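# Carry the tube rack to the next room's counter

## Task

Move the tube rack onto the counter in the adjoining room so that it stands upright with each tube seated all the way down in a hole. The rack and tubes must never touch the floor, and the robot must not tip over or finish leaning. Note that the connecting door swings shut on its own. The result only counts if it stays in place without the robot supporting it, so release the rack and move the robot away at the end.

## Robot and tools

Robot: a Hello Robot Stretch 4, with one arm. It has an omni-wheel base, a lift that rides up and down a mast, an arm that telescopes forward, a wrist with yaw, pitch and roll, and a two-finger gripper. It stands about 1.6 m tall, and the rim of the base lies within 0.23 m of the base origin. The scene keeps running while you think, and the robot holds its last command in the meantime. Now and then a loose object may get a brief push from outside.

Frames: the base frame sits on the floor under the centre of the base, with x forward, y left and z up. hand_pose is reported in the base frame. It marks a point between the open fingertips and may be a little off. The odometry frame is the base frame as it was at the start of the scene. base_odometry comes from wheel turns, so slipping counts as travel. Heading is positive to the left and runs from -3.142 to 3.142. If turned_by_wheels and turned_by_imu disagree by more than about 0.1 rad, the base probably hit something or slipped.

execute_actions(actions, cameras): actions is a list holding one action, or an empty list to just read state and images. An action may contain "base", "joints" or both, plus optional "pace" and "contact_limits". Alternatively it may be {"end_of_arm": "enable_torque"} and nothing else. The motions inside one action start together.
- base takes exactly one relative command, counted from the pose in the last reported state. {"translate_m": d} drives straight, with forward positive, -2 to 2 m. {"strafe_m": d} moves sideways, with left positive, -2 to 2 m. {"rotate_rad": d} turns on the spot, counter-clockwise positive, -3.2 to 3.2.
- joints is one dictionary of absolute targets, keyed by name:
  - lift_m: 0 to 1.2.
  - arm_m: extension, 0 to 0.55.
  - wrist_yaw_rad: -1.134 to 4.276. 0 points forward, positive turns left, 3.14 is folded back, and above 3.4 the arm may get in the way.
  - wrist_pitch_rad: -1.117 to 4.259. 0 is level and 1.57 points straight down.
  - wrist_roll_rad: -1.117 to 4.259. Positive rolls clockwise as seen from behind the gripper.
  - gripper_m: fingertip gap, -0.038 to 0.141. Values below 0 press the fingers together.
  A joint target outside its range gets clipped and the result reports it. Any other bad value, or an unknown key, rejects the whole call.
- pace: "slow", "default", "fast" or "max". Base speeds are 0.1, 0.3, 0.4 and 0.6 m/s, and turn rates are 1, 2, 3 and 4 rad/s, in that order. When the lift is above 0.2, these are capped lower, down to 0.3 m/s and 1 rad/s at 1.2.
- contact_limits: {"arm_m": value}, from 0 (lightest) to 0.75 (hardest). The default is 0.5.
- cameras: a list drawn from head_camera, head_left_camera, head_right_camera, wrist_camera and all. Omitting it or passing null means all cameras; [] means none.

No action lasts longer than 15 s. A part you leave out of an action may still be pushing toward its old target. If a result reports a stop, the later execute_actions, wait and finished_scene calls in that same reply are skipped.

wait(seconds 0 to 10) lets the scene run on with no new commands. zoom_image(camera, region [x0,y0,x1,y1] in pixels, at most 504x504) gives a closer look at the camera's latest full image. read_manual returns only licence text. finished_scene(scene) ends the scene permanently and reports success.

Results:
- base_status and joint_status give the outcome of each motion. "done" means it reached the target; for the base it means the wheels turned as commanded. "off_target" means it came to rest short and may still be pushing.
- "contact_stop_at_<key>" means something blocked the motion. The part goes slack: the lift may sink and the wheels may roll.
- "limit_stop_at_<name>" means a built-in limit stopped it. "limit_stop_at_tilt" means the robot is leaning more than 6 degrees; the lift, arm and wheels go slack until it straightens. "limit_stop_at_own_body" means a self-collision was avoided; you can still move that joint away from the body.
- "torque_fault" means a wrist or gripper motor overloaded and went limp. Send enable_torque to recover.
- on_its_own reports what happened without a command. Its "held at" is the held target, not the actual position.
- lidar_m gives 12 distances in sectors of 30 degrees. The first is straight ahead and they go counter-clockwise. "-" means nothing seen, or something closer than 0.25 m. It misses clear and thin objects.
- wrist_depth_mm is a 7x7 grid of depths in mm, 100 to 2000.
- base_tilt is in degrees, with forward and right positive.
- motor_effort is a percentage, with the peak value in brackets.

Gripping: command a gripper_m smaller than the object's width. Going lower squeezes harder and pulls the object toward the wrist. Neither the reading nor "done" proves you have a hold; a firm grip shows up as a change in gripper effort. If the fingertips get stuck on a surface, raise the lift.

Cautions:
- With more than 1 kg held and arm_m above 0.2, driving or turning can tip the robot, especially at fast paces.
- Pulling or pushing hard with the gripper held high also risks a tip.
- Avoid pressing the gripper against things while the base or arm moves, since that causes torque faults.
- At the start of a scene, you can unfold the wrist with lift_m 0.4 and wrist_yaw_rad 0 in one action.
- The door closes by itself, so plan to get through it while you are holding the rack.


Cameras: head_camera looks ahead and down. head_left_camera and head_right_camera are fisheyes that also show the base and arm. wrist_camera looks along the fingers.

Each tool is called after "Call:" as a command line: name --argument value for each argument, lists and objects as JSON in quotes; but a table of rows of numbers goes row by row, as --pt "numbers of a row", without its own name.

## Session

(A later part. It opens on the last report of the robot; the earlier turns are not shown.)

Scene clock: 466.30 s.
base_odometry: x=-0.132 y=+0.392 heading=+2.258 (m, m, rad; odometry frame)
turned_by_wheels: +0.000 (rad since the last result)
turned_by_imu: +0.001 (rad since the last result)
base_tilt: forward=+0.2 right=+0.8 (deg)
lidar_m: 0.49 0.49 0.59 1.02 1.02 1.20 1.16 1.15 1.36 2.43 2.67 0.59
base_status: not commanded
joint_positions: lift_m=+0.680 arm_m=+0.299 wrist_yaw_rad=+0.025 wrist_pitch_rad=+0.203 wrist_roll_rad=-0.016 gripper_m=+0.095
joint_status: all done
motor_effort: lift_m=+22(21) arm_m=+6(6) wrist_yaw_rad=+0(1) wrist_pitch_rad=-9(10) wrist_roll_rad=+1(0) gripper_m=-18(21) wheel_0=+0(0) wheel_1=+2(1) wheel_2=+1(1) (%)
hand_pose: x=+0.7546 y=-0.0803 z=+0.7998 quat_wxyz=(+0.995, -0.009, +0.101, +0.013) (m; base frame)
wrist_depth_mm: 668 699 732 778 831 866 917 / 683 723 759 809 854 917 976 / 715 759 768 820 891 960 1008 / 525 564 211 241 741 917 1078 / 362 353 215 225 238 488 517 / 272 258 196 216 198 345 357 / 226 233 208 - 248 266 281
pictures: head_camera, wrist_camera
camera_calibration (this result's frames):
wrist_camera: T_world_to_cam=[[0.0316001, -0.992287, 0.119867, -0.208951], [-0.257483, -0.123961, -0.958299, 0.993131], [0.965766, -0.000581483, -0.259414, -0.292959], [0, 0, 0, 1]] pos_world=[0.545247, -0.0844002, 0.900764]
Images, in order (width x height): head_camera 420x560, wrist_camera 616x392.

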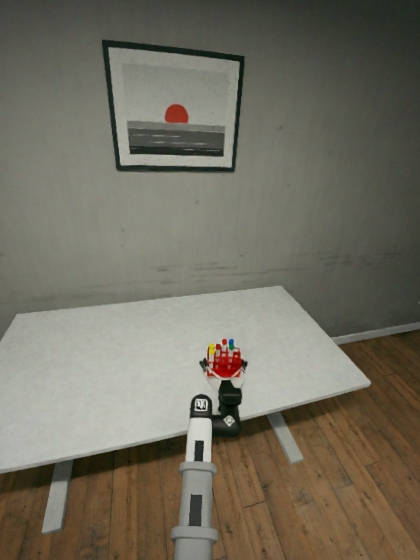

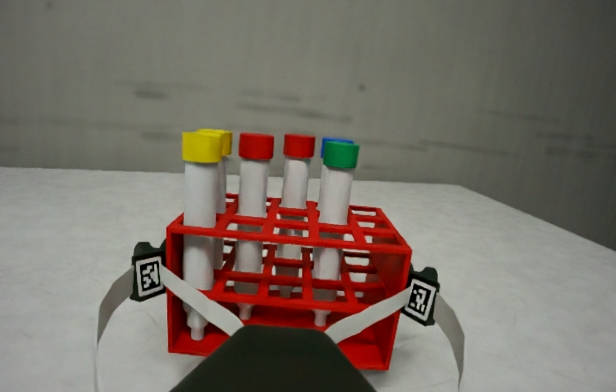

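Call:
execute_actions --actions '[{"joints": {"lift_m": 0.76, "arm_m": 0.0, "gripper_m": 0.085}}]' --cameras '["wrist_camera", "head_camera"]'

Scene clock: 519.77 s.
base_odometry: x=-0.132 y=+0.392 heading=+2.258 (m, m, rad; odometry frame)
turned_by_wheels: +0.000 (rad since the last result)
turned_by_imu: +0.001 (rad since the last result)
base_tilt: forward=+0.3 right=+0.7 (deg)
lidar_m: 0.41 0.50 0.57 1.03 1.03 1.19 1.17 1.15 1.38 2.38 2.67 0.60
base_status: not commanded
joint_positions: lift_m=+0.760 arm_m=+0.002 wrist_yaw_rad=+0.025 wrist_pitch_rad=+0.204 wrist_roll_rad=-0.016 gripper_m=+0.085
joint_status: all done
motor_effort: lift_m=+21(22) arm_m=-5(6) wrist_yaw_rad=+2(1) wrist_pitch_rad=-10(8) wrist_roll_rad=-2(2) gripper_m=-24(25) wheel_0=+0(1) wheel_1=+2(2) wheel_2=+1(1) (%)
hand_pose: x=+0.4573 y=-0.0804 z=+0.8797 quat_wxyz=(+0.995, -0.009, +0.102, +0.013) (m; base frame)
wrist_depth_mm: 891 946 976 1042 1098 1160 1229 / 931 960 1008 1078 1160 1205 1281 / 946 1008 207 1078 1182 1281 1366 / 759 831 205 236 1098 1336 1430 / 525 517 193 220 229 707 1464 / 399 192 196 212 193 500 517 / 327 338 206 - 415 1366 1537
pictures: head_camera, wrist_camera
camera_calibration (this result's frames):
wrist_camera: T_world_to_cam=[[0.0314538, -0.992292, 0.119865, -0.209122], [-0.257867, -0.123921, -0.958201, 0.993253], [0.965668, -0.00077013, -0.259777, 0.0152221], [0, 0, 0, 1]] pos_world=[0.248005, -0.0844143, 0.980756]
Images, in order (width x height): head_camera 420x560, wrist_camera 616x392.

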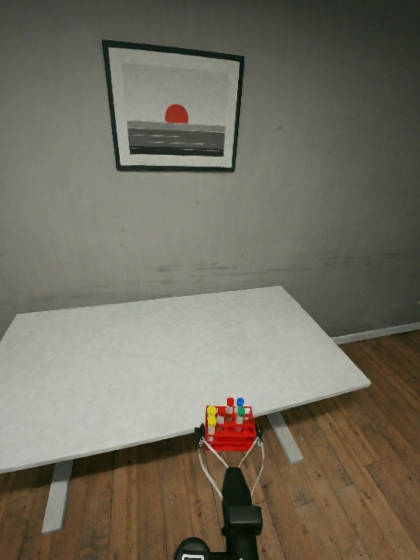

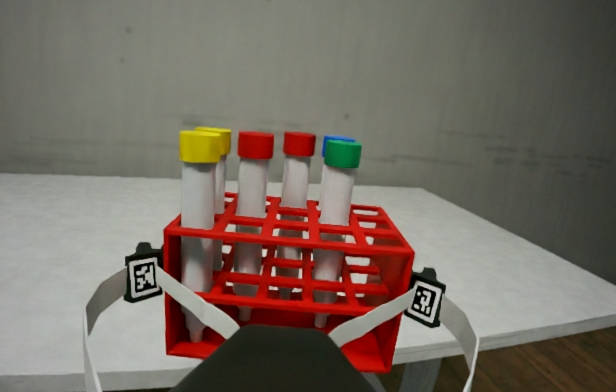

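Call:
execute_actions --actions '[{"base": {"rotate_rad": -1.63}}]' --cameras '["head_camera", "head_left_camera", "wrist_camera"]'

Scene clock: 527.70 s.
base_odometry: x=-0.132 y=+0.392 heading=+0.628 (m, m, rad; odometry frame)
turned_by_wheels: -1.630 (rad since the last result)
turned_by_imu: -1.628 (rad since the last result)
base_tilt: forward=+0.1 right=+0.8 (deg)
lidar_m: 0.43 2.67 0.62 0.48 0.49 0.59 1.04 1.02 1.15 1.19 1.18 1.30
base_status: done
joint_positions: lift_m=+0.760 arm_m=+0.002 wrist_yaw_rad=+0.025 wrist_pitch_rad=+0.204 wrist_roll_rad=-0.016 gripper_m=+0.085
joint_status: not commanded
motor_effort: lift_m=+20(21) arm_m=-5(5) wrist_yaw_rad=+2(0) wrist_pitch_rad=-10(9) wrist_roll_rad=+0(1) gripper_m=-20(21) wheel_0=+0(9) wheel_1=+0(9) wheel_2=+0(7) (%)
hand_pose: x=+0.4573 y=-0.0804 z=+0.8798 quat_wxyz=(+0.995, -0.009, +0.101, +0.013) (m; base frame)
wrist_depth_mm: 1921 - - - 1863 1366 1118 / - - - - 1808 1366 1060 / - - 204 - 1863 1366 1008 / - - 206 235 1921 1366 1008 / 1921 1863 193 222 230 1366 991 / 1464 192 198 212 194 1205 991 / 1229 1255 206 - 1336 1182 1008
pictures: head_camera, head_left_camera, wrist_camera
camera_calibration (this result's frames):
wrist_camera: T_world_to_cam=[[0.0314009, -0.992293, 0.11987, -0.209129], [-0.257859, -0.123912, -0.958204, 0.993341], [0.965672, -0.000821152, -0.259762, 0.0152252], [0, 0, 0, 1]] pos_world=[0.248006, -0.0844179, 0.980846]
Images, in order (width x height): head_camera 420x560, head_left_camera 420x672, wrist_camera 616x392.

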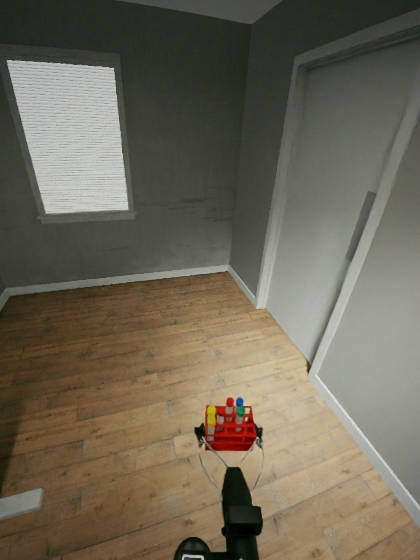

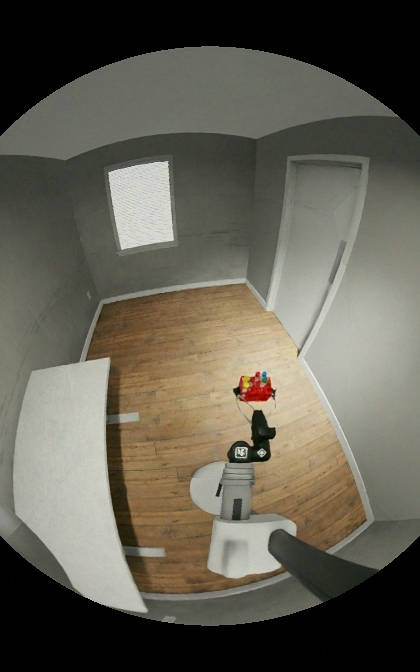

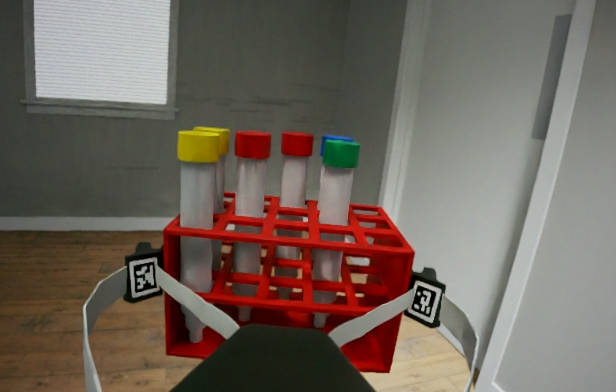

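Call:
execute_actions --actions '[{"base": {"translate_m": 1.55}, "joints": {"wrist_yaw_rad": 2.7}}]'

Scene clock: 654.33 s.
base_odometry: x=+1.123 y=+1.302 heading=+0.628 (m, m, rad; odometry frame)
turned_by_wheels: +0.000 (rad since the last result)
turned_by_imu: +0.002 (rad since the last result)
base_tilt: forward=+0.3 right=+0.8 (deg)
lidar_m: 1.24 1.22 1.33 1.81 1.47 1.20 1.83 1.55 0.83 0.75 0.74 0.79
base_status: done
joint_positions: lift_m=+0.760 arm_m=+0.002 wrist_yaw_rad=+2.700 wrist_pitch_rad=+0.204 wrist_roll_rad=-0.016 gripper_m=+0.085
joint_status: all done
motor_effort: lift_m=+20(20) arm_m=-5(5) wrist_yaw_rad=+1(10) wrist_pitch_rad=-11(9) wrist_roll_rad=+0(2) gripper_m=-23(21) wheel_0=+0(7) wheel_1=+0(4) wheel_2=+0(8) (%)
hand_pose: x=-0.0454 y=+0.1998 z=+0.8798 quat_wxyz=(+0.217, -0.101, +0.015, +0.971) (m; base frame)
wrist_depth_mm: - - - - 1921 1618 1366 / - - - - 1921 1576 1397 / - - 206 1499 1863 1618 1430 / - - 206 236 1808 1661 1430 / - 1863 194 221 229 1708 1430 / 1464 192 196 213 193 1618 1464 / 1229 1255 206 - 1366 1464 1464
pictures: head_camera, head_left_camera, head_right_camera, wrist_camera
camera_calibration (this result's frames):
wrist_camera: T_world_to_cam=[[0.41828, 0.900375, 0.119862, -0.275895], [0.286019, -0.00531272, -0.958209, 0.899459], [-0.862111, 0.435083, -0.259747, 0.33076], [0, 0, 0, 1]] pos_world=[0.143291, 0.10928, 0.980853]
Images, in order (width x height): head_camera 420x560, head_left_camera 420x672, head_right_camera 420x672, wrist_camera 616x392.

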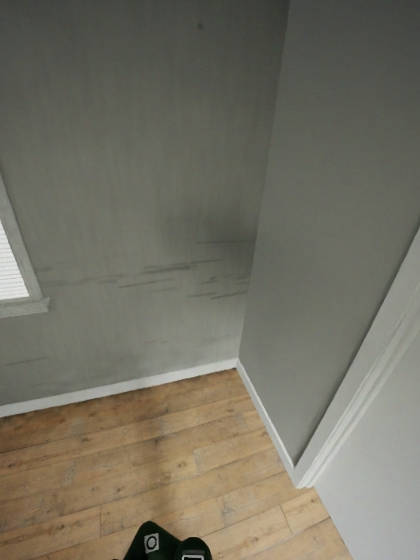

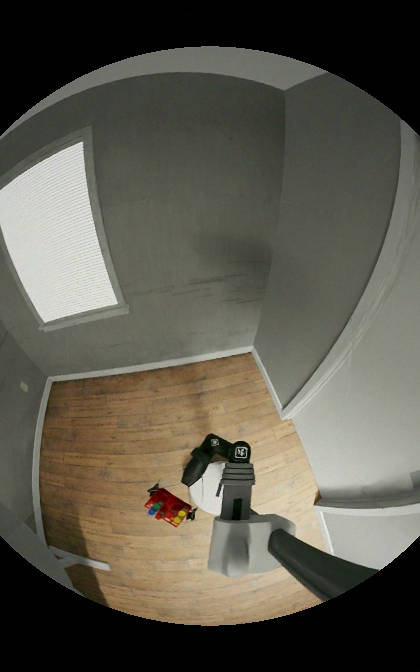

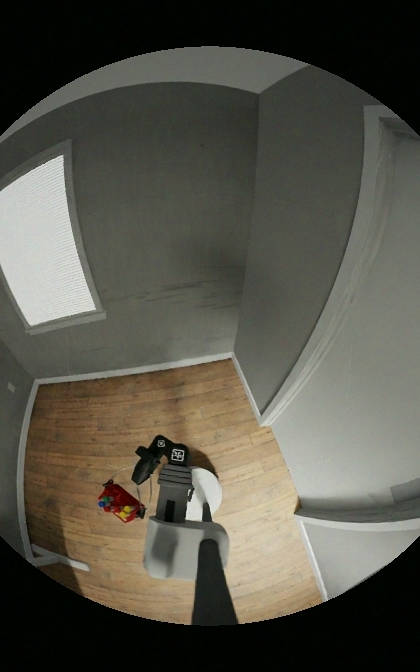

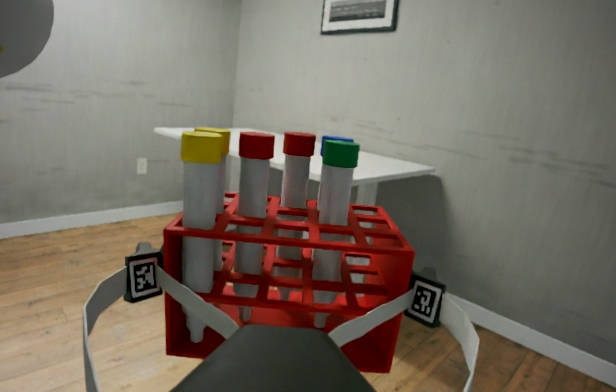

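Call:
execute_actions --actions '[{"base": {"rotate_rad": 0.36}, "joints": {"wrist_yaw_rad": 2.95}}]'

Scene clock: 672.87 s.
base_odometry: x=+1.123 y=+1.303 heading=+0.987 (m, m, rad; odometry frame)
turned_by_wheels: +0.360 (rad since the last result)
turned_by_imu: +0.362 (rad since the last result)
base_tilt: forward=+0.2 right=+0.8 (deg)
lidar_m: 1.22 1.27 1.83 1.82 1.19 1.54 2.49 0.95 0.78 0.75 0.78 1.02
base_status: done
joint_positions: lift_m=+0.760 arm_m=+0.002 wrist_yaw_rad=+2.950 wrist_pitch_rad=+0.204 wrist_roll_rad=-0.016 gripper_m=+0.085
joint_status: all done
motor_effort: lift_m=+20(20) arm_m=-5(5) wrist_yaw_rad=+1(6) wrist_pitch_rad=-11(11) wrist_roll_rad=+1(0) gripper_m=-23(24) wheel_0=-2(4) wheel_1=-1(6) wheel_2=+1(7) (%)
hand_pose: x=-0.0881 y=+0.1397 z=+0.8798 quat_wxyz=(+0.094, -0.102, +0.002, +0.990) (m; base frame)
wrist_depth_mm: 120 171 - - - - - / 162 - - - - - 1863 / 1430 - 206 - - - 1863 / 1464 - 208 236 - 1863 1397 / 1464 1921 195 221 229 - 1808 / 1366 192 196 212 193 1863 1808 / 1229 1281 207 - 1336 1397 1499
pictures: head_camera, head_left_camera, head_right_camera, wrist_camera
camera_calibration (this result's frames):
wrist_camera: T_world_to_cam=[[0.182605, 0.975853, 0.11986, -0.235216], [0.278447, 0.0655887, -0.958209, 0.900767], [-0.942933, 0.208348, -0.259747, 0.34471], [0, 0, 0, 1]] pos_world=[0.117174, 0.098636, 0.980853]
Images, in order (width x height): head_camera 420x560, head_left_camera 420x672, head_right_camera 420x672, wrist_camera 616x392.

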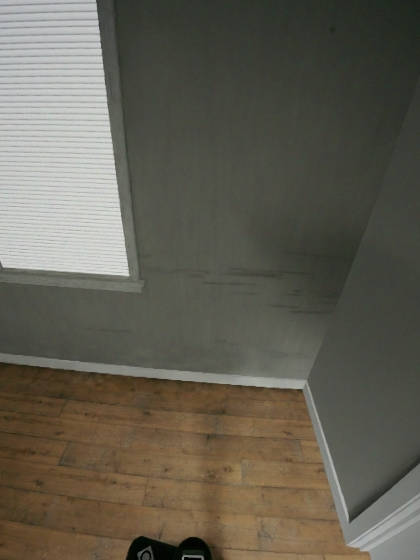

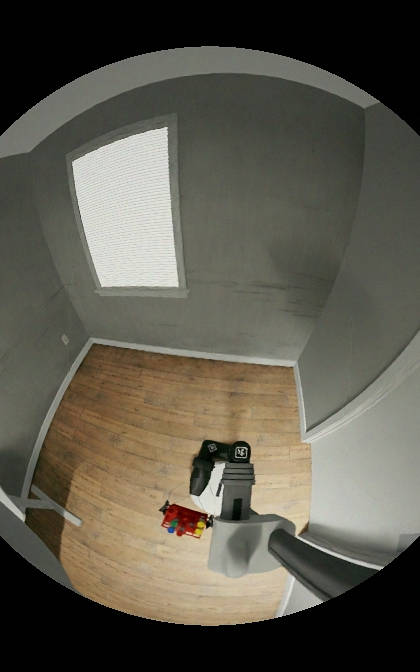

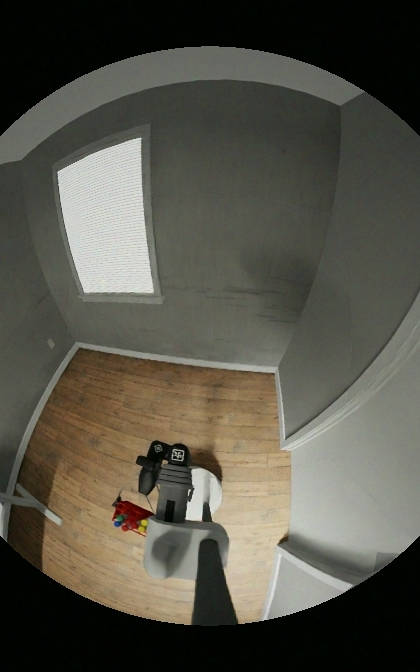

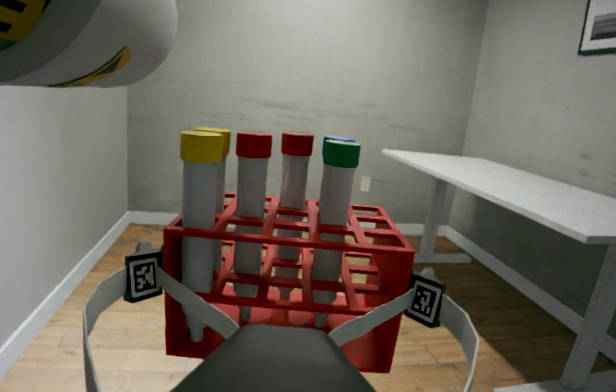

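Call:
zoom_image --camera "head_right_camera" --region '[220, 400, 420, 640]'

Region (220, 400, 420, 640) of head_right_camera's 420x672 image, scaled by 2.100, with more detail than that image has.

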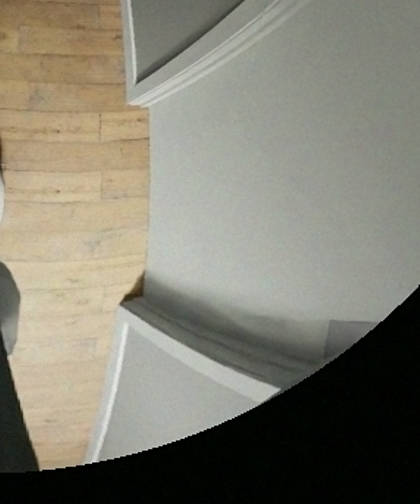

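Call:
zoom_image --camera "head_left_camera" --region '[240, 400, 400, 620]'

Call:
zoom_image --camera "head_camera" --region '[280, 420, 420, 560]'

Region (240, 400, 400, 620) of head_left_camera's 420x672 image, scaled by 2.291, with more detail than that image has; it fills the left 367 columns of this view, and the rest is white.

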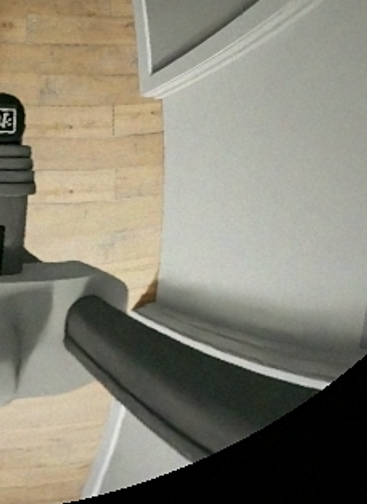

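Region (280, 420, 420, 560) of head_camera's 420x560 image, scaled by 3.600, with more detail than that image has.

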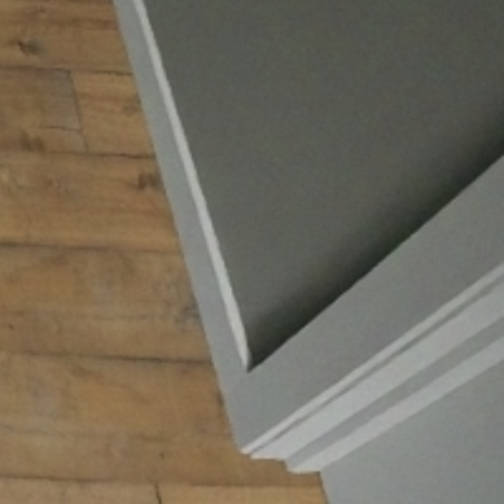

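Call:
execute_actions --actions '[{"base": {"translate_m": -0.1}}]' --cameras '[]'

Call:
execute_actions --actions '[{"base": {"strafe_m": -0.45}}]'

Scene clock: 784.87 s.
base_odometry: x=+1.068 y=+1.219 heading=+0.987 (m, m, rad; odometry frame)
turned_by_wheels: +0.000 (rad since the last result)
turned_by_imu: +0.002 (rad since the last result)
base_tilt: forward=+0.2 right=+0.8 (deg)
lidar_m: 1.32 1.38 1.89 1.82 1.15 1.58 2.41 0.94 0.75 0.75 0.80 1.00
base_status: done
joint_positions: lift_m=+0.760 arm_m=+0.002 wrist_yaw_rad=+2.950 wrist_pitch_rad=+0.204 wrist_roll_rad=-0.016 gripper_m=+0.085
joint_status: not commanded
motor_effort: lift_m=+20(20) arm_m=-5(5) wrist_yaw_rad=+2(1) wrist_pitch_rad=-9(11) wrist_roll_rad=+1(0) gripper_m=-23(22) wheel_0=-1(11) wheel_1=-1(6) wheel_2=-1(10) (%)
hand_pose: x=-0.0881 y=+0.1396 z=+0.8798 quat_wxyz=(+0.094, -0.102, +0.002, +0.990) (m; base frame)
wrist_depth_mm: 119 171 - - - - - / 162 - - - - - 1863 / 1430 - 205 - - - 1921 / 1464 - 207 235 - 1863 1430 / 1464 1863 194 221 229 - 1863 / 1397 192 197 213 194 1863 1756 / 1229 1255 206 - 1397 1464 1576
pictures: none
No camera images: the call's "cameras" was empty. Leave "cameras" out to get every camera's image.

Scene clock: 787.70 s.
base_odometry: x=+1.443 y=+0.971 heading=+0.987 (m, m, rad; odometry frame)
turned_by_wheels: +0.000 (rad since the last result)
turned_by_imu: +0.001 (rad since the last result)
base_tilt: forward=+0.3 right=+0.6 (deg)
lidar_m: 1.09 1.39 1.91 1.93 1.58 2.24 0.83 0.41 0.32 0.27 0.32 0.44
base_status: done
joint_positions: lift_m=+0.760 arm_m=+0.002 wrist_yaw_rad=+2.950 wrist_pitch_rad=+0.204 wrist_roll_rad=-0.016 gripper_m=+0.085
joint_status: not commanded
motor_effort: lift_m=+20(20) arm_m=-5(5) wrist_yaw_rad=+1(2) wrist_pitch_rad=-10(9) wrist_roll_rad=+1(1) gripper_m=-25(25) wheel_0=-2(12) wheel_1=+0(10) wheel_2=-1(1) (%)
hand_pose: x=-0.0881 y=+0.1396 z=+0.8798 quat_wxyz=(+0.094, -0.102, +0.002, +0.990) (m; base frame)
wrist_depth_mm: 119 171 - - - - - / 162 854 - - - - - / 621 1078 206 - - - - / 640 1118 206 235 - - - / 640 831 195 221 229 - - / 647 192 197 213 194 1863 1921 / 654 1138 207 - 1336 1430 1537
pictures: head_camera, head_left_camera, head_right_camera, wrist_camera
camera_calibration (this result's frames):
wrist_camera: T_world_to_cam=[[0.182468, 0.975879, 0.11986, -0.235192], [0.278438, 0.065628, -0.958209, 0.900768], [-0.942962, 0.208216, -0.259747, 0.344715], [0, 0, 0, 1]] pos_world=[0.11716, 0.0986282, 0.980853]
Images, in order (width x height): head_camera 420x560, head_left_camera 420x672, head_right_camera 420x672, wrist_camera 616x392.

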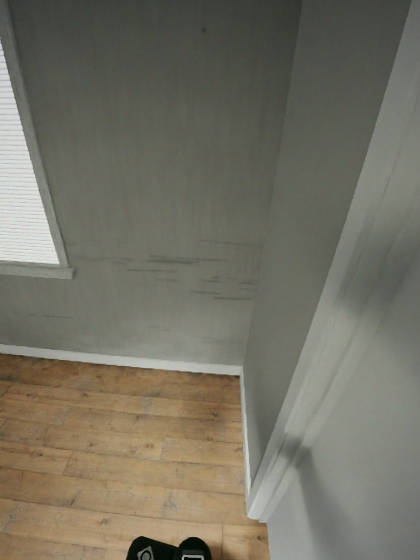

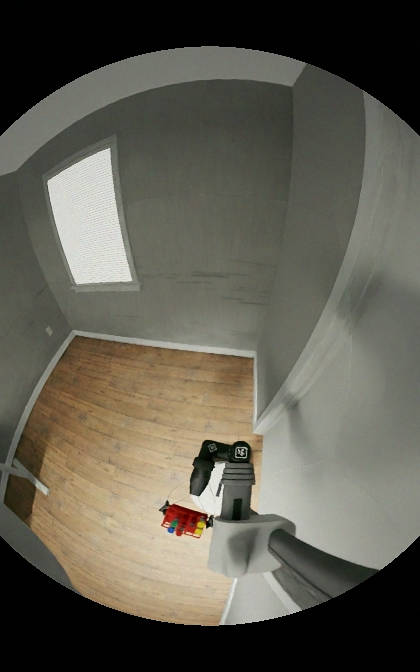

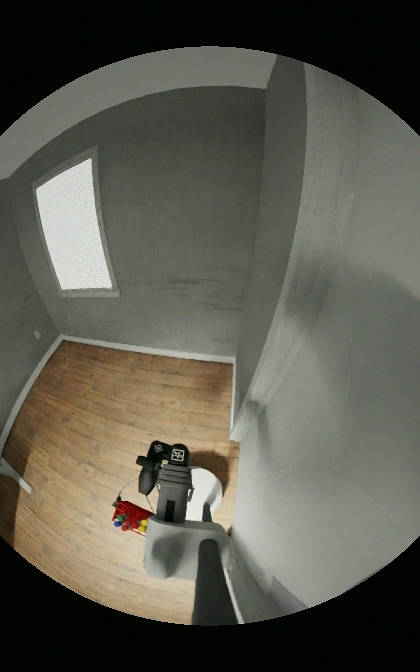

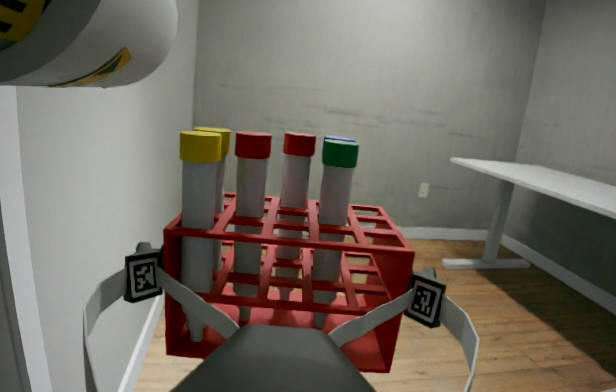

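Call:
zoom_image --camera "head_right_camera" --region '[180, 420, 340, 630]'

Region (180, 420, 340, 630) of head_right_camera's 420x672 image, scaled by 2.400, with more detail than that image has; it fills the left 384 columns of this view, and the rest is white.

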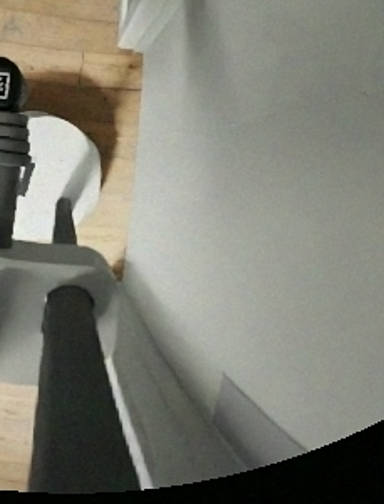

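Call:
execute_actions --actions '[{"base": {"strafe_m": -0.2}, "pace": "slow"}]'

Scene clock: 802.43 s.
base_odometry: x=+1.610 y=+0.861 heading=+0.987 (m, m, rad; odometry frame)
turned_by_wheels: +0.000 (rad since the last result)
turned_by_imu: +0.002 (rad since the last result)
base_tilt: forward=+0.2 right=+0.6 (deg)
lidar_m: 0.45 1.36 1.95 1.95 1.77 2.52 0.37 0.37 0.25 - 0.25 0.25
base_status: done
joint_positions: lift_m=+0.760 arm_m=+0.002 wrist_yaw_rad=+2.950 wrist_pitch_rad=+0.204 wrist_roll_rad=-0.016 gripper_m=+0.085
joint_status: not commanded
motor_effort: lift_m=+20(20) arm_m=-5(5) wrist_yaw_rad=+1(1) wrist_pitch_rad=-12(11) wrist_roll_rad=+1(1) gripper_m=-23(22) wheel_0=+1(2) wheel_1=-2(10) wheel_2=-1(2) (%)
hand_pose: x=-0.0881 y=+0.1396 z=+0.8798 quat_wxyz=(+0.094, -0.102, +0.002, +0.990) (m; base frame)
wrist_depth_mm: 119 171 1618 - - - - / 162 449 1863 - - - - / 452 473 205 - - - - / 469 484 204 236 - - - / 500 492 194 221 230 - - / 1336 191 197 212 194 1863 1921 / 1160 549 206 - 1366 1430 1576
pictures: head_camera, head_left_camera, head_right_camera, wrist_camera
camera_calibration (this result's frames):
wrist_camera: T_world_to_cam=[[0.182407, 0.97589, 0.11986, -0.235182], [0.278434, 0.0656452, -0.958209, 0.900769], [-0.942975, 0.208157, -0.259747, 0.344717], [0, 0, 0, 1]] pos_world=[0.117154, 0.0986248, 0.980853]
Images, in order (width x height): head_camera 420x560, head_left_camera 420x672, head_right_camera 420x672, wrist_camera 616x392.

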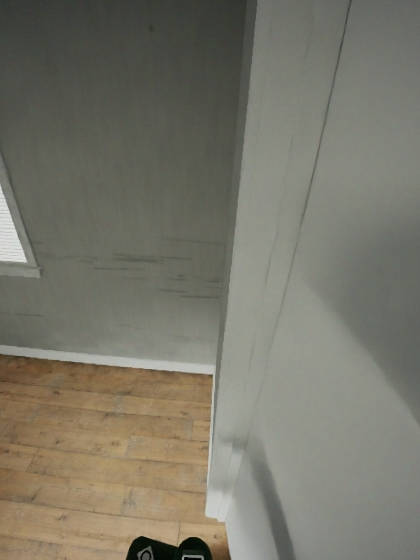

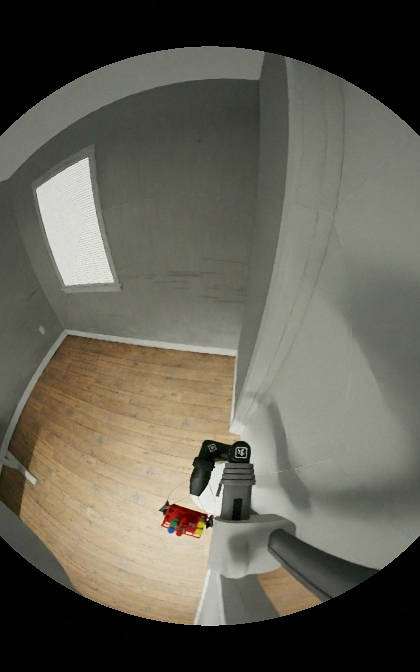

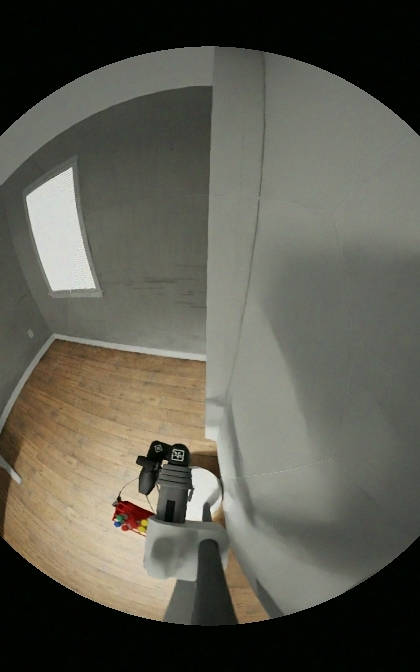

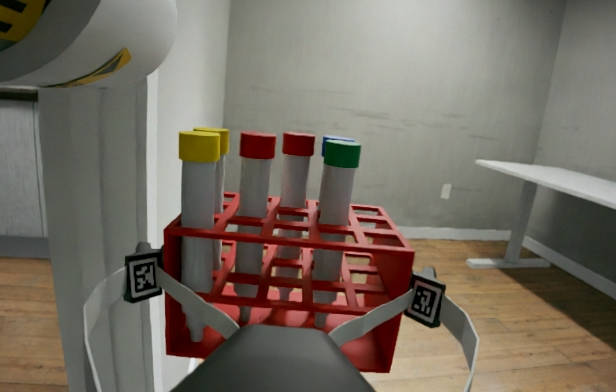

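Call:
execute_actions --actions '[{"base": {"strafe_m": -0.5}}]'

Scene clock: 812.63 s.
base_odometry: x=+2.027 y=+0.585 heading=+0.987 (m, m, rad; odometry frame)
turned_by_wheels: +0.000 (rad since the last result)
turned_by_imu: +0.003 (rad since the last result)
base_tilt: forward=+0.3 right=+0.8 (deg)
lidar_m: 0.25 0.29 1.93 2.26 0.55 0.52 1.61 1.89 1.83 0.30 0.25 -
base_status: done
joint_positions: lift_m=+0.760 arm_m=+0.002 wrist_yaw_rad=+2.950 wrist_pitch_rad=+0.204 wrist_roll_rad=-0.016 gripper_m=+0.085
joint_status: not commanded
motor_effort: lift_m=+20(20) arm_m=-5(5) wrist_yaw_rad=+1(1) wrist_pitch_rad=-11(11) wrist_roll_rad=-2(1) gripper_m=-26(22) wheel_0=+0(16) wheel_1=+2(9) wheel_2=-1(1) (%)
hand_pose: x=-0.0881 y=+0.1396 z=+0.8798 quat_wxyz=(+0.094, -0.102, +0.002, +0.990) (m; base frame)
wrist_depth_mm: 119 171 - 1499 597 525 - / 162 1661 - 1430 559 549 - / 1708 1756 206 878 559 - - / 1808 1863 207 236 569 - - / 1863 1808 195 221 229 - - / 1499 192 196 213 194 1808 1921 / 1255 1229 206 - 654 1430 1537
pictures: head_camera, head_left_camera, head_right_camera, wrist_camera
camera_calibration (this result's frames):
wrist_camera: T_world_to_cam=[[0.182407, 0.97589, 0.11986, -0.235181], [0.278434, 0.0656453, -0.958209, 0.900769], [-0.942975, 0.208157, -0.259747, 0.344717], [0, 0, 0, 1]] pos_world=[0.117154, 0.0986248, 0.980853]
Images, in order (width x height): head_camera 420x560, head_left_camera 420x672, head_right_camera 420x672, wrist_camera 616x392.

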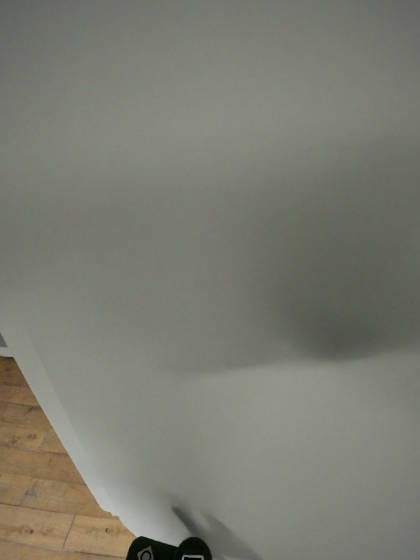

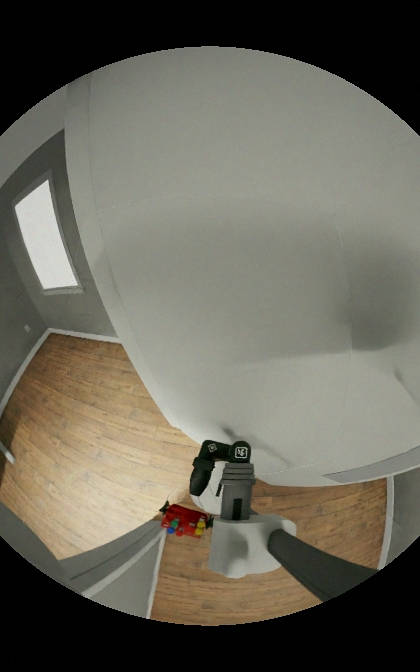

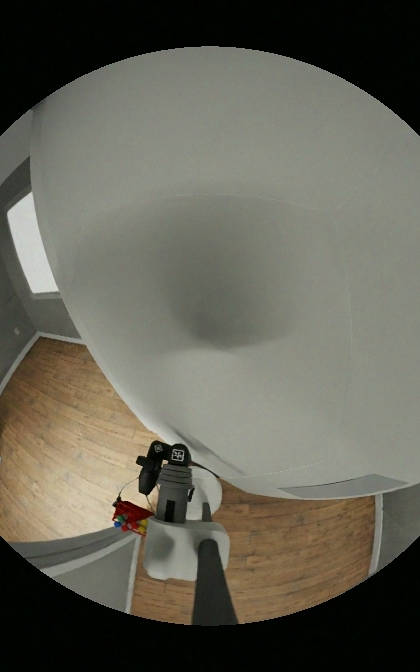

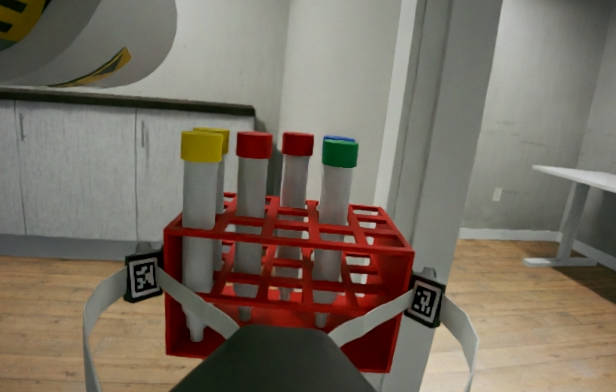

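Call:
execute_actions --actions '[{"base": {"strafe_m": -0.55}}]'

Scene clock: 829.30 s.
base_odometry: x=+2.486 y=+0.282 heading=+0.987 (m, m, rad; odometry frame)
turned_by_wheels: +0.000 (rad since the last result)
turned_by_imu: +0.003 (rad since the last result)
base_tilt: forward=+0.3 right=+0.9 (deg)
lidar_m: 0.30 0.25 0.39 2.83 0.98 1.32 1.83 1.69 1.22 1.21 1.29 1.29
base_status: done
joint_positions: lift_m=+0.760 arm_m=+0.001 wrist_yaw_rad=+2.950 wrist_pitch_rad=+0.204 wrist_roll_rad=-0.016 gripper_m=+0.085
joint_status: not commanded
motor_effort: lift_m=+20(20) arm_m=-4(5) wrist_yaw_rad=+0(1) wrist_pitch_rad=-10(10) wrist_roll_rad=+0(1) gripper_m=-21(19) wheel_0=-1(7) wheel_1=+0(11) wheel_2=-2(2) (%)
hand_pose: x=-0.0884 y=+0.1395 z=+0.8798 quat_wxyz=(+0.094, -0.102, +0.002, +0.990) (m; base frame)
wrist_depth_mm: 119 171 - - 1863 1182 917 / 161 1708 - - 1863 1182 891 / 1661 1756 206 1863 1921 1160 878 / 1808 1863 206 236 1661 1205 878 / 1808 1863 195 221 229 1138 854 / 1537 192 196 213 193 1060 878 / 1229 1281 206 - 1336 1025 842
pictures: head_camera, head_left_camera, head_right_camera, wrist_camera
camera_calibration (this result's frames):
wrist_camera: T_world_to_cam=[[0.182019, 0.975963, 0.11986, -0.235076], [0.278433, 0.0657503, -0.958202, 0.900821], [-0.94305, 0.207784, -0.259772, 0.344556], [0, 0, 0, 1]] pos_world=[0.116903, 0.0986031, 0.980851]
Images, in order (width x height): head_camera 420x560, head_left_camera 420x672, head_right_camera 420x672, wrist_camera 616x392.

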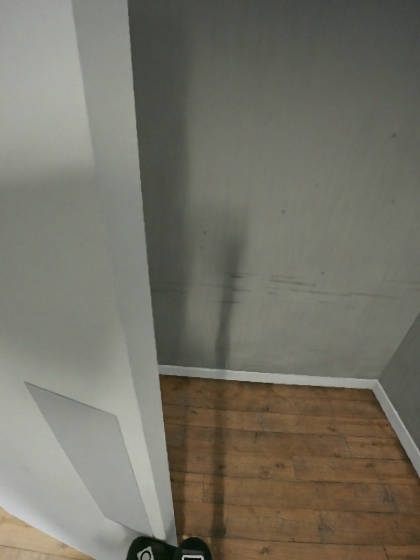

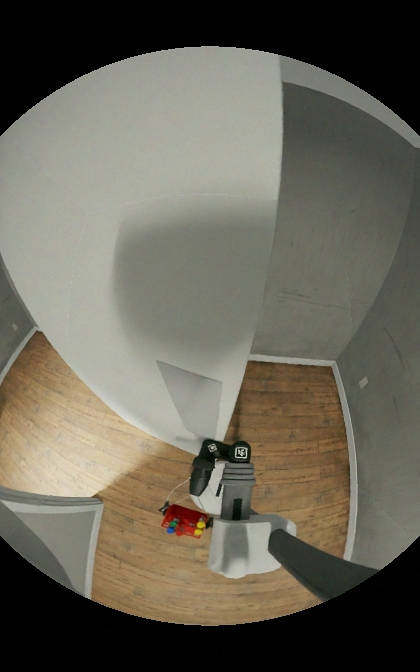

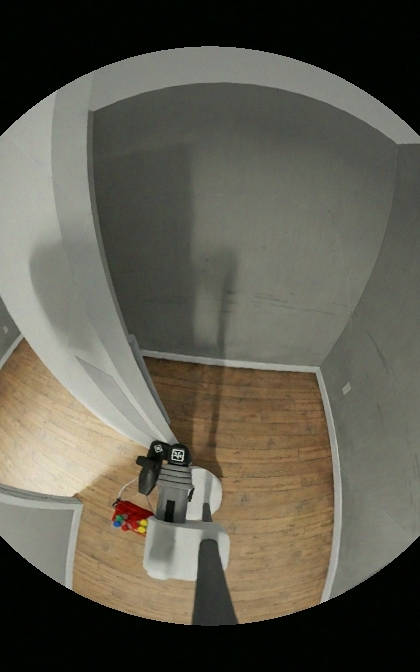

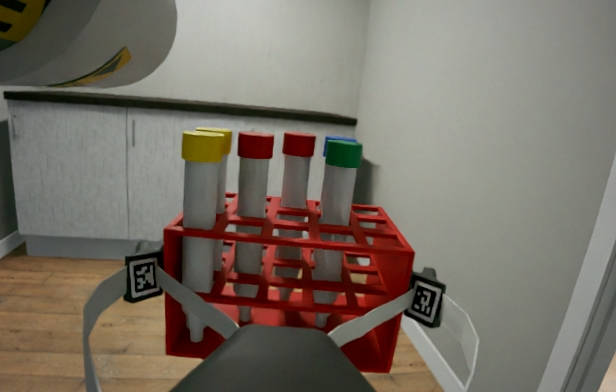

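Call:
execute_actions --actions '[{"base": {"strafe_m": -0.35}}]'

Scene clock: 866.90 s.
base_odometry: x=+2.778 y=+0.089 heading=+0.987 (m, m, rad; odometry frame)
turned_by_wheels: +0.000 (rad since the last result)
turned_by_imu: +0.003 (rad since the last result)
base_tilt: forward=+0.2 right=+0.7 (deg)
lidar_m: 1.24 1.33 0.82 0.44 1.30 1.82 1.84 1.19 0.90 0.86 0.89 1.30
base_status: done
joint_positions: lift_m=+0.760 arm_m=+0.001 wrist_yaw_rad=+2.950 wrist_pitch_rad=+0.204 wrist_roll_rad=-0.016 gripper_m=+0.085
joint_status: not commanded
motor_effort: lift_m=+20(20) arm_m=-4(4) wrist_yaw_rad=+1(2) wrist_pitch_rad=-11(11) wrist_roll_rad=+1(0) gripper_m=-22(27) wheel_0=+0(8) wheel_1=+0(9) wheel_2=-1(4) (%)
hand_pose: x=-0.0883 y=+0.1396 z=+0.8798 quat_wxyz=(+0.094, -0.102, +0.002, +0.990) (m; base frame)
wrist_depth_mm: 119 171 - - - 1756 1308 / 162 1756 - - - 1708 1281 / 1708 1756 206 1921 - 1708 1255 / 1756 1863 206 236 - 1661 1229 / 1756 1863 194 221 229 1661 1229 / 1499 192 197 212 194 1537 1205 / 1229 1255 206 - 1366 1366 1255
pictures: head_camera, head_left_camera, head_right_camera, wrist_camera
camera_calibration (this result's frames):
wrist_camera: T_world_to_cam=[[0.182284, 0.975913, 0.11986, -0.235122], [0.278451, 0.0656748, -0.958202, 0.900818], [-0.942994, 0.20804, -0.259772, 0.344546], [0, 0, 0, 1]] pos_world=[0.11693, 0.0986182, 0.980851]
Images, in order (width x height): head_camera 420x560, head_left_camera 420x672, head_right_camera 420x672, wrist_camera 616x392.

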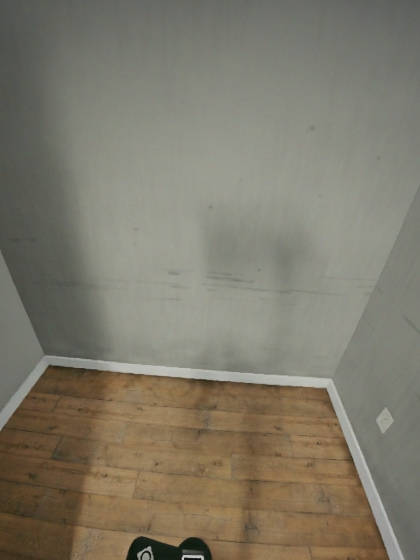

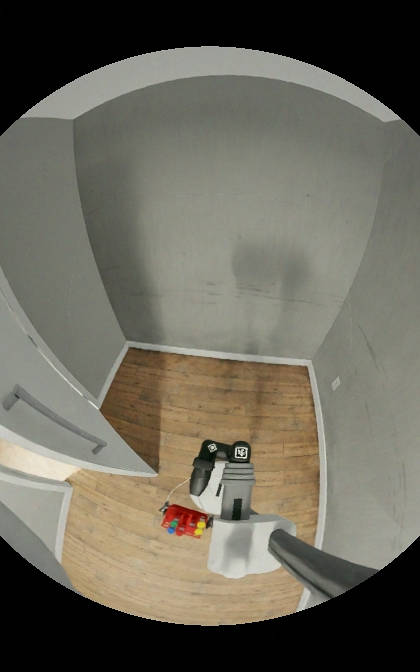

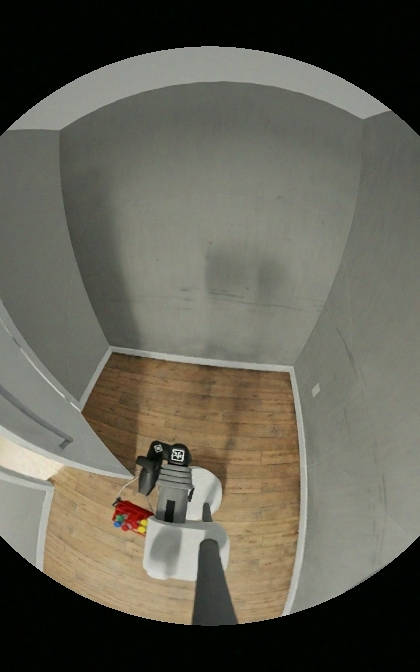

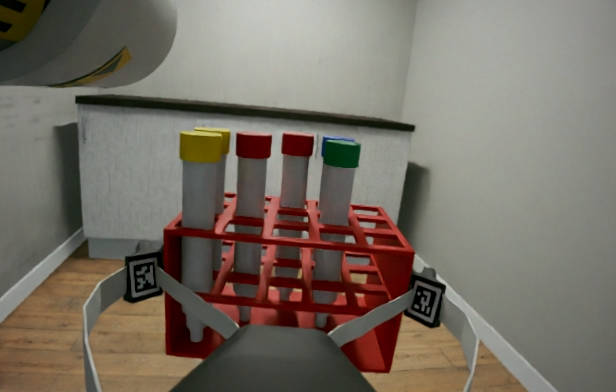

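Call:
execute_actions --actions '[]'

Scene clock: 881.80 s.
base_odometry: x=+2.778 y=+0.089 heading=+0.987 (m, m, rad; odometry frame)
turned_by_wheels: +0.000 (rad since the last result)
turned_by_imu: +0.002 (rad since the last result)
base_tilt: forward=+0.3 right=+0.8 (deg)
lidar_m: 1.26 1.33 1.25 1.21 1.20 1.86 1.83 1.23 0.89 0.86 0.92 1.28
base_status: done
joint_positions: lift_m=+0.760 arm_m=+0.001 wrist_yaw_rad=+2.950 wrist_pitch_rad=+0.204 wrist_roll_rad=-0.016 gripper_m=+0.085
joint_status: not commanded
motor_effort: lift_m=+20(20) arm_m=-4(4) wrist_yaw_rad=+1(2) wrist_pitch_rad=-11(11) wrist_roll_rad=+0(0) gripper_m=-25(27) wheel_0=+0(8) wheel_1=+0(9) wheel_2=-1(4) (%)
hand_pose: x=-0.0883 y=+0.1396 z=+0.8798 quat_wxyz=(+0.094, -0.102, +0.002, +0.990) (m; base frame)
wrist_depth_mm: 119 171 - - - 1708 1308 / 162 1808 - - - 1661 1281 / 1708 1756 204 1863 - 1661 1281 / 1808 1808 205 236 - 1661 1255 / 1808 1863 193 221 229 1661 1229 / 1464 192 196 212 193 1499 1229 / 1255 1255 206 - 1366 1366 1229
pictures: head_camera, head_left_camera, head_right_camera, wrist_camera
camera_calibration (this result's frames):
wrist_camera: T_world_to_cam=[[0.182284, 0.975913, 0.11986, -0.235122], [0.278451, 0.0656748, -0.958202, 0.900818], [-0.942994, 0.20804, -0.259772, 0.344546], [0, 0, 0, 1]] pos_world=[0.11693, 0.0986182, 0.980851]
Images, in order (width x height): head_camera 420x560, head_left_camera 420x672, head_right_camera 420x672, wrist_camera 616x392.

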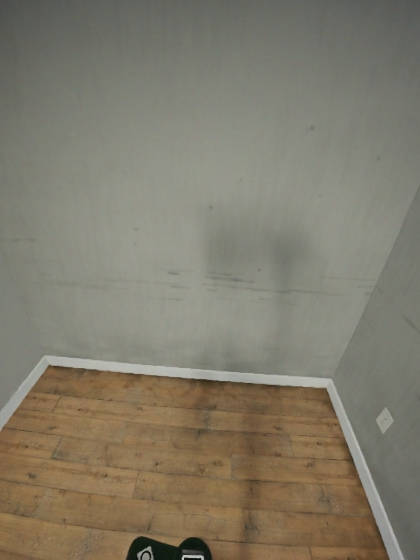

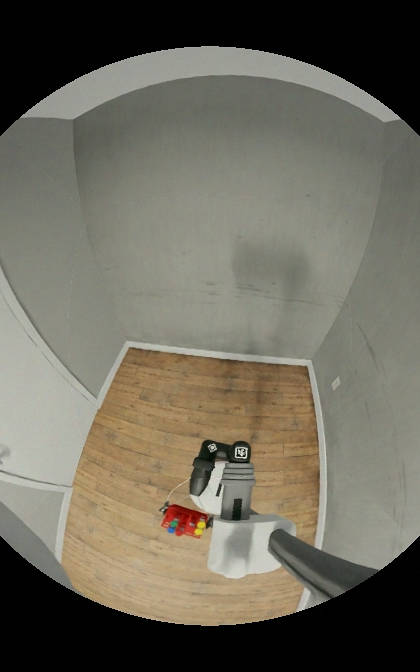

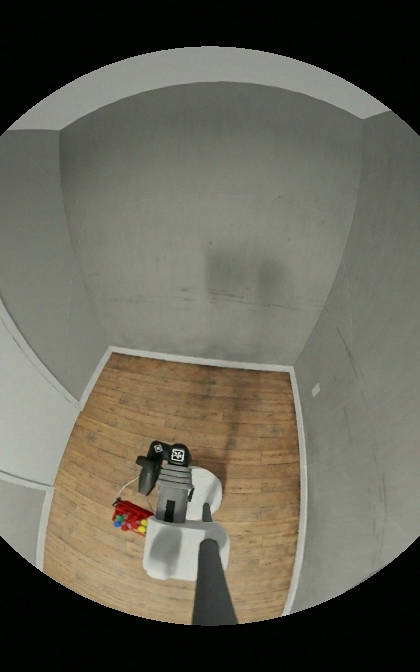

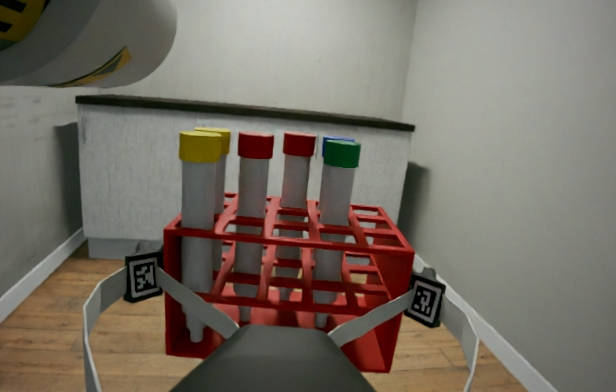

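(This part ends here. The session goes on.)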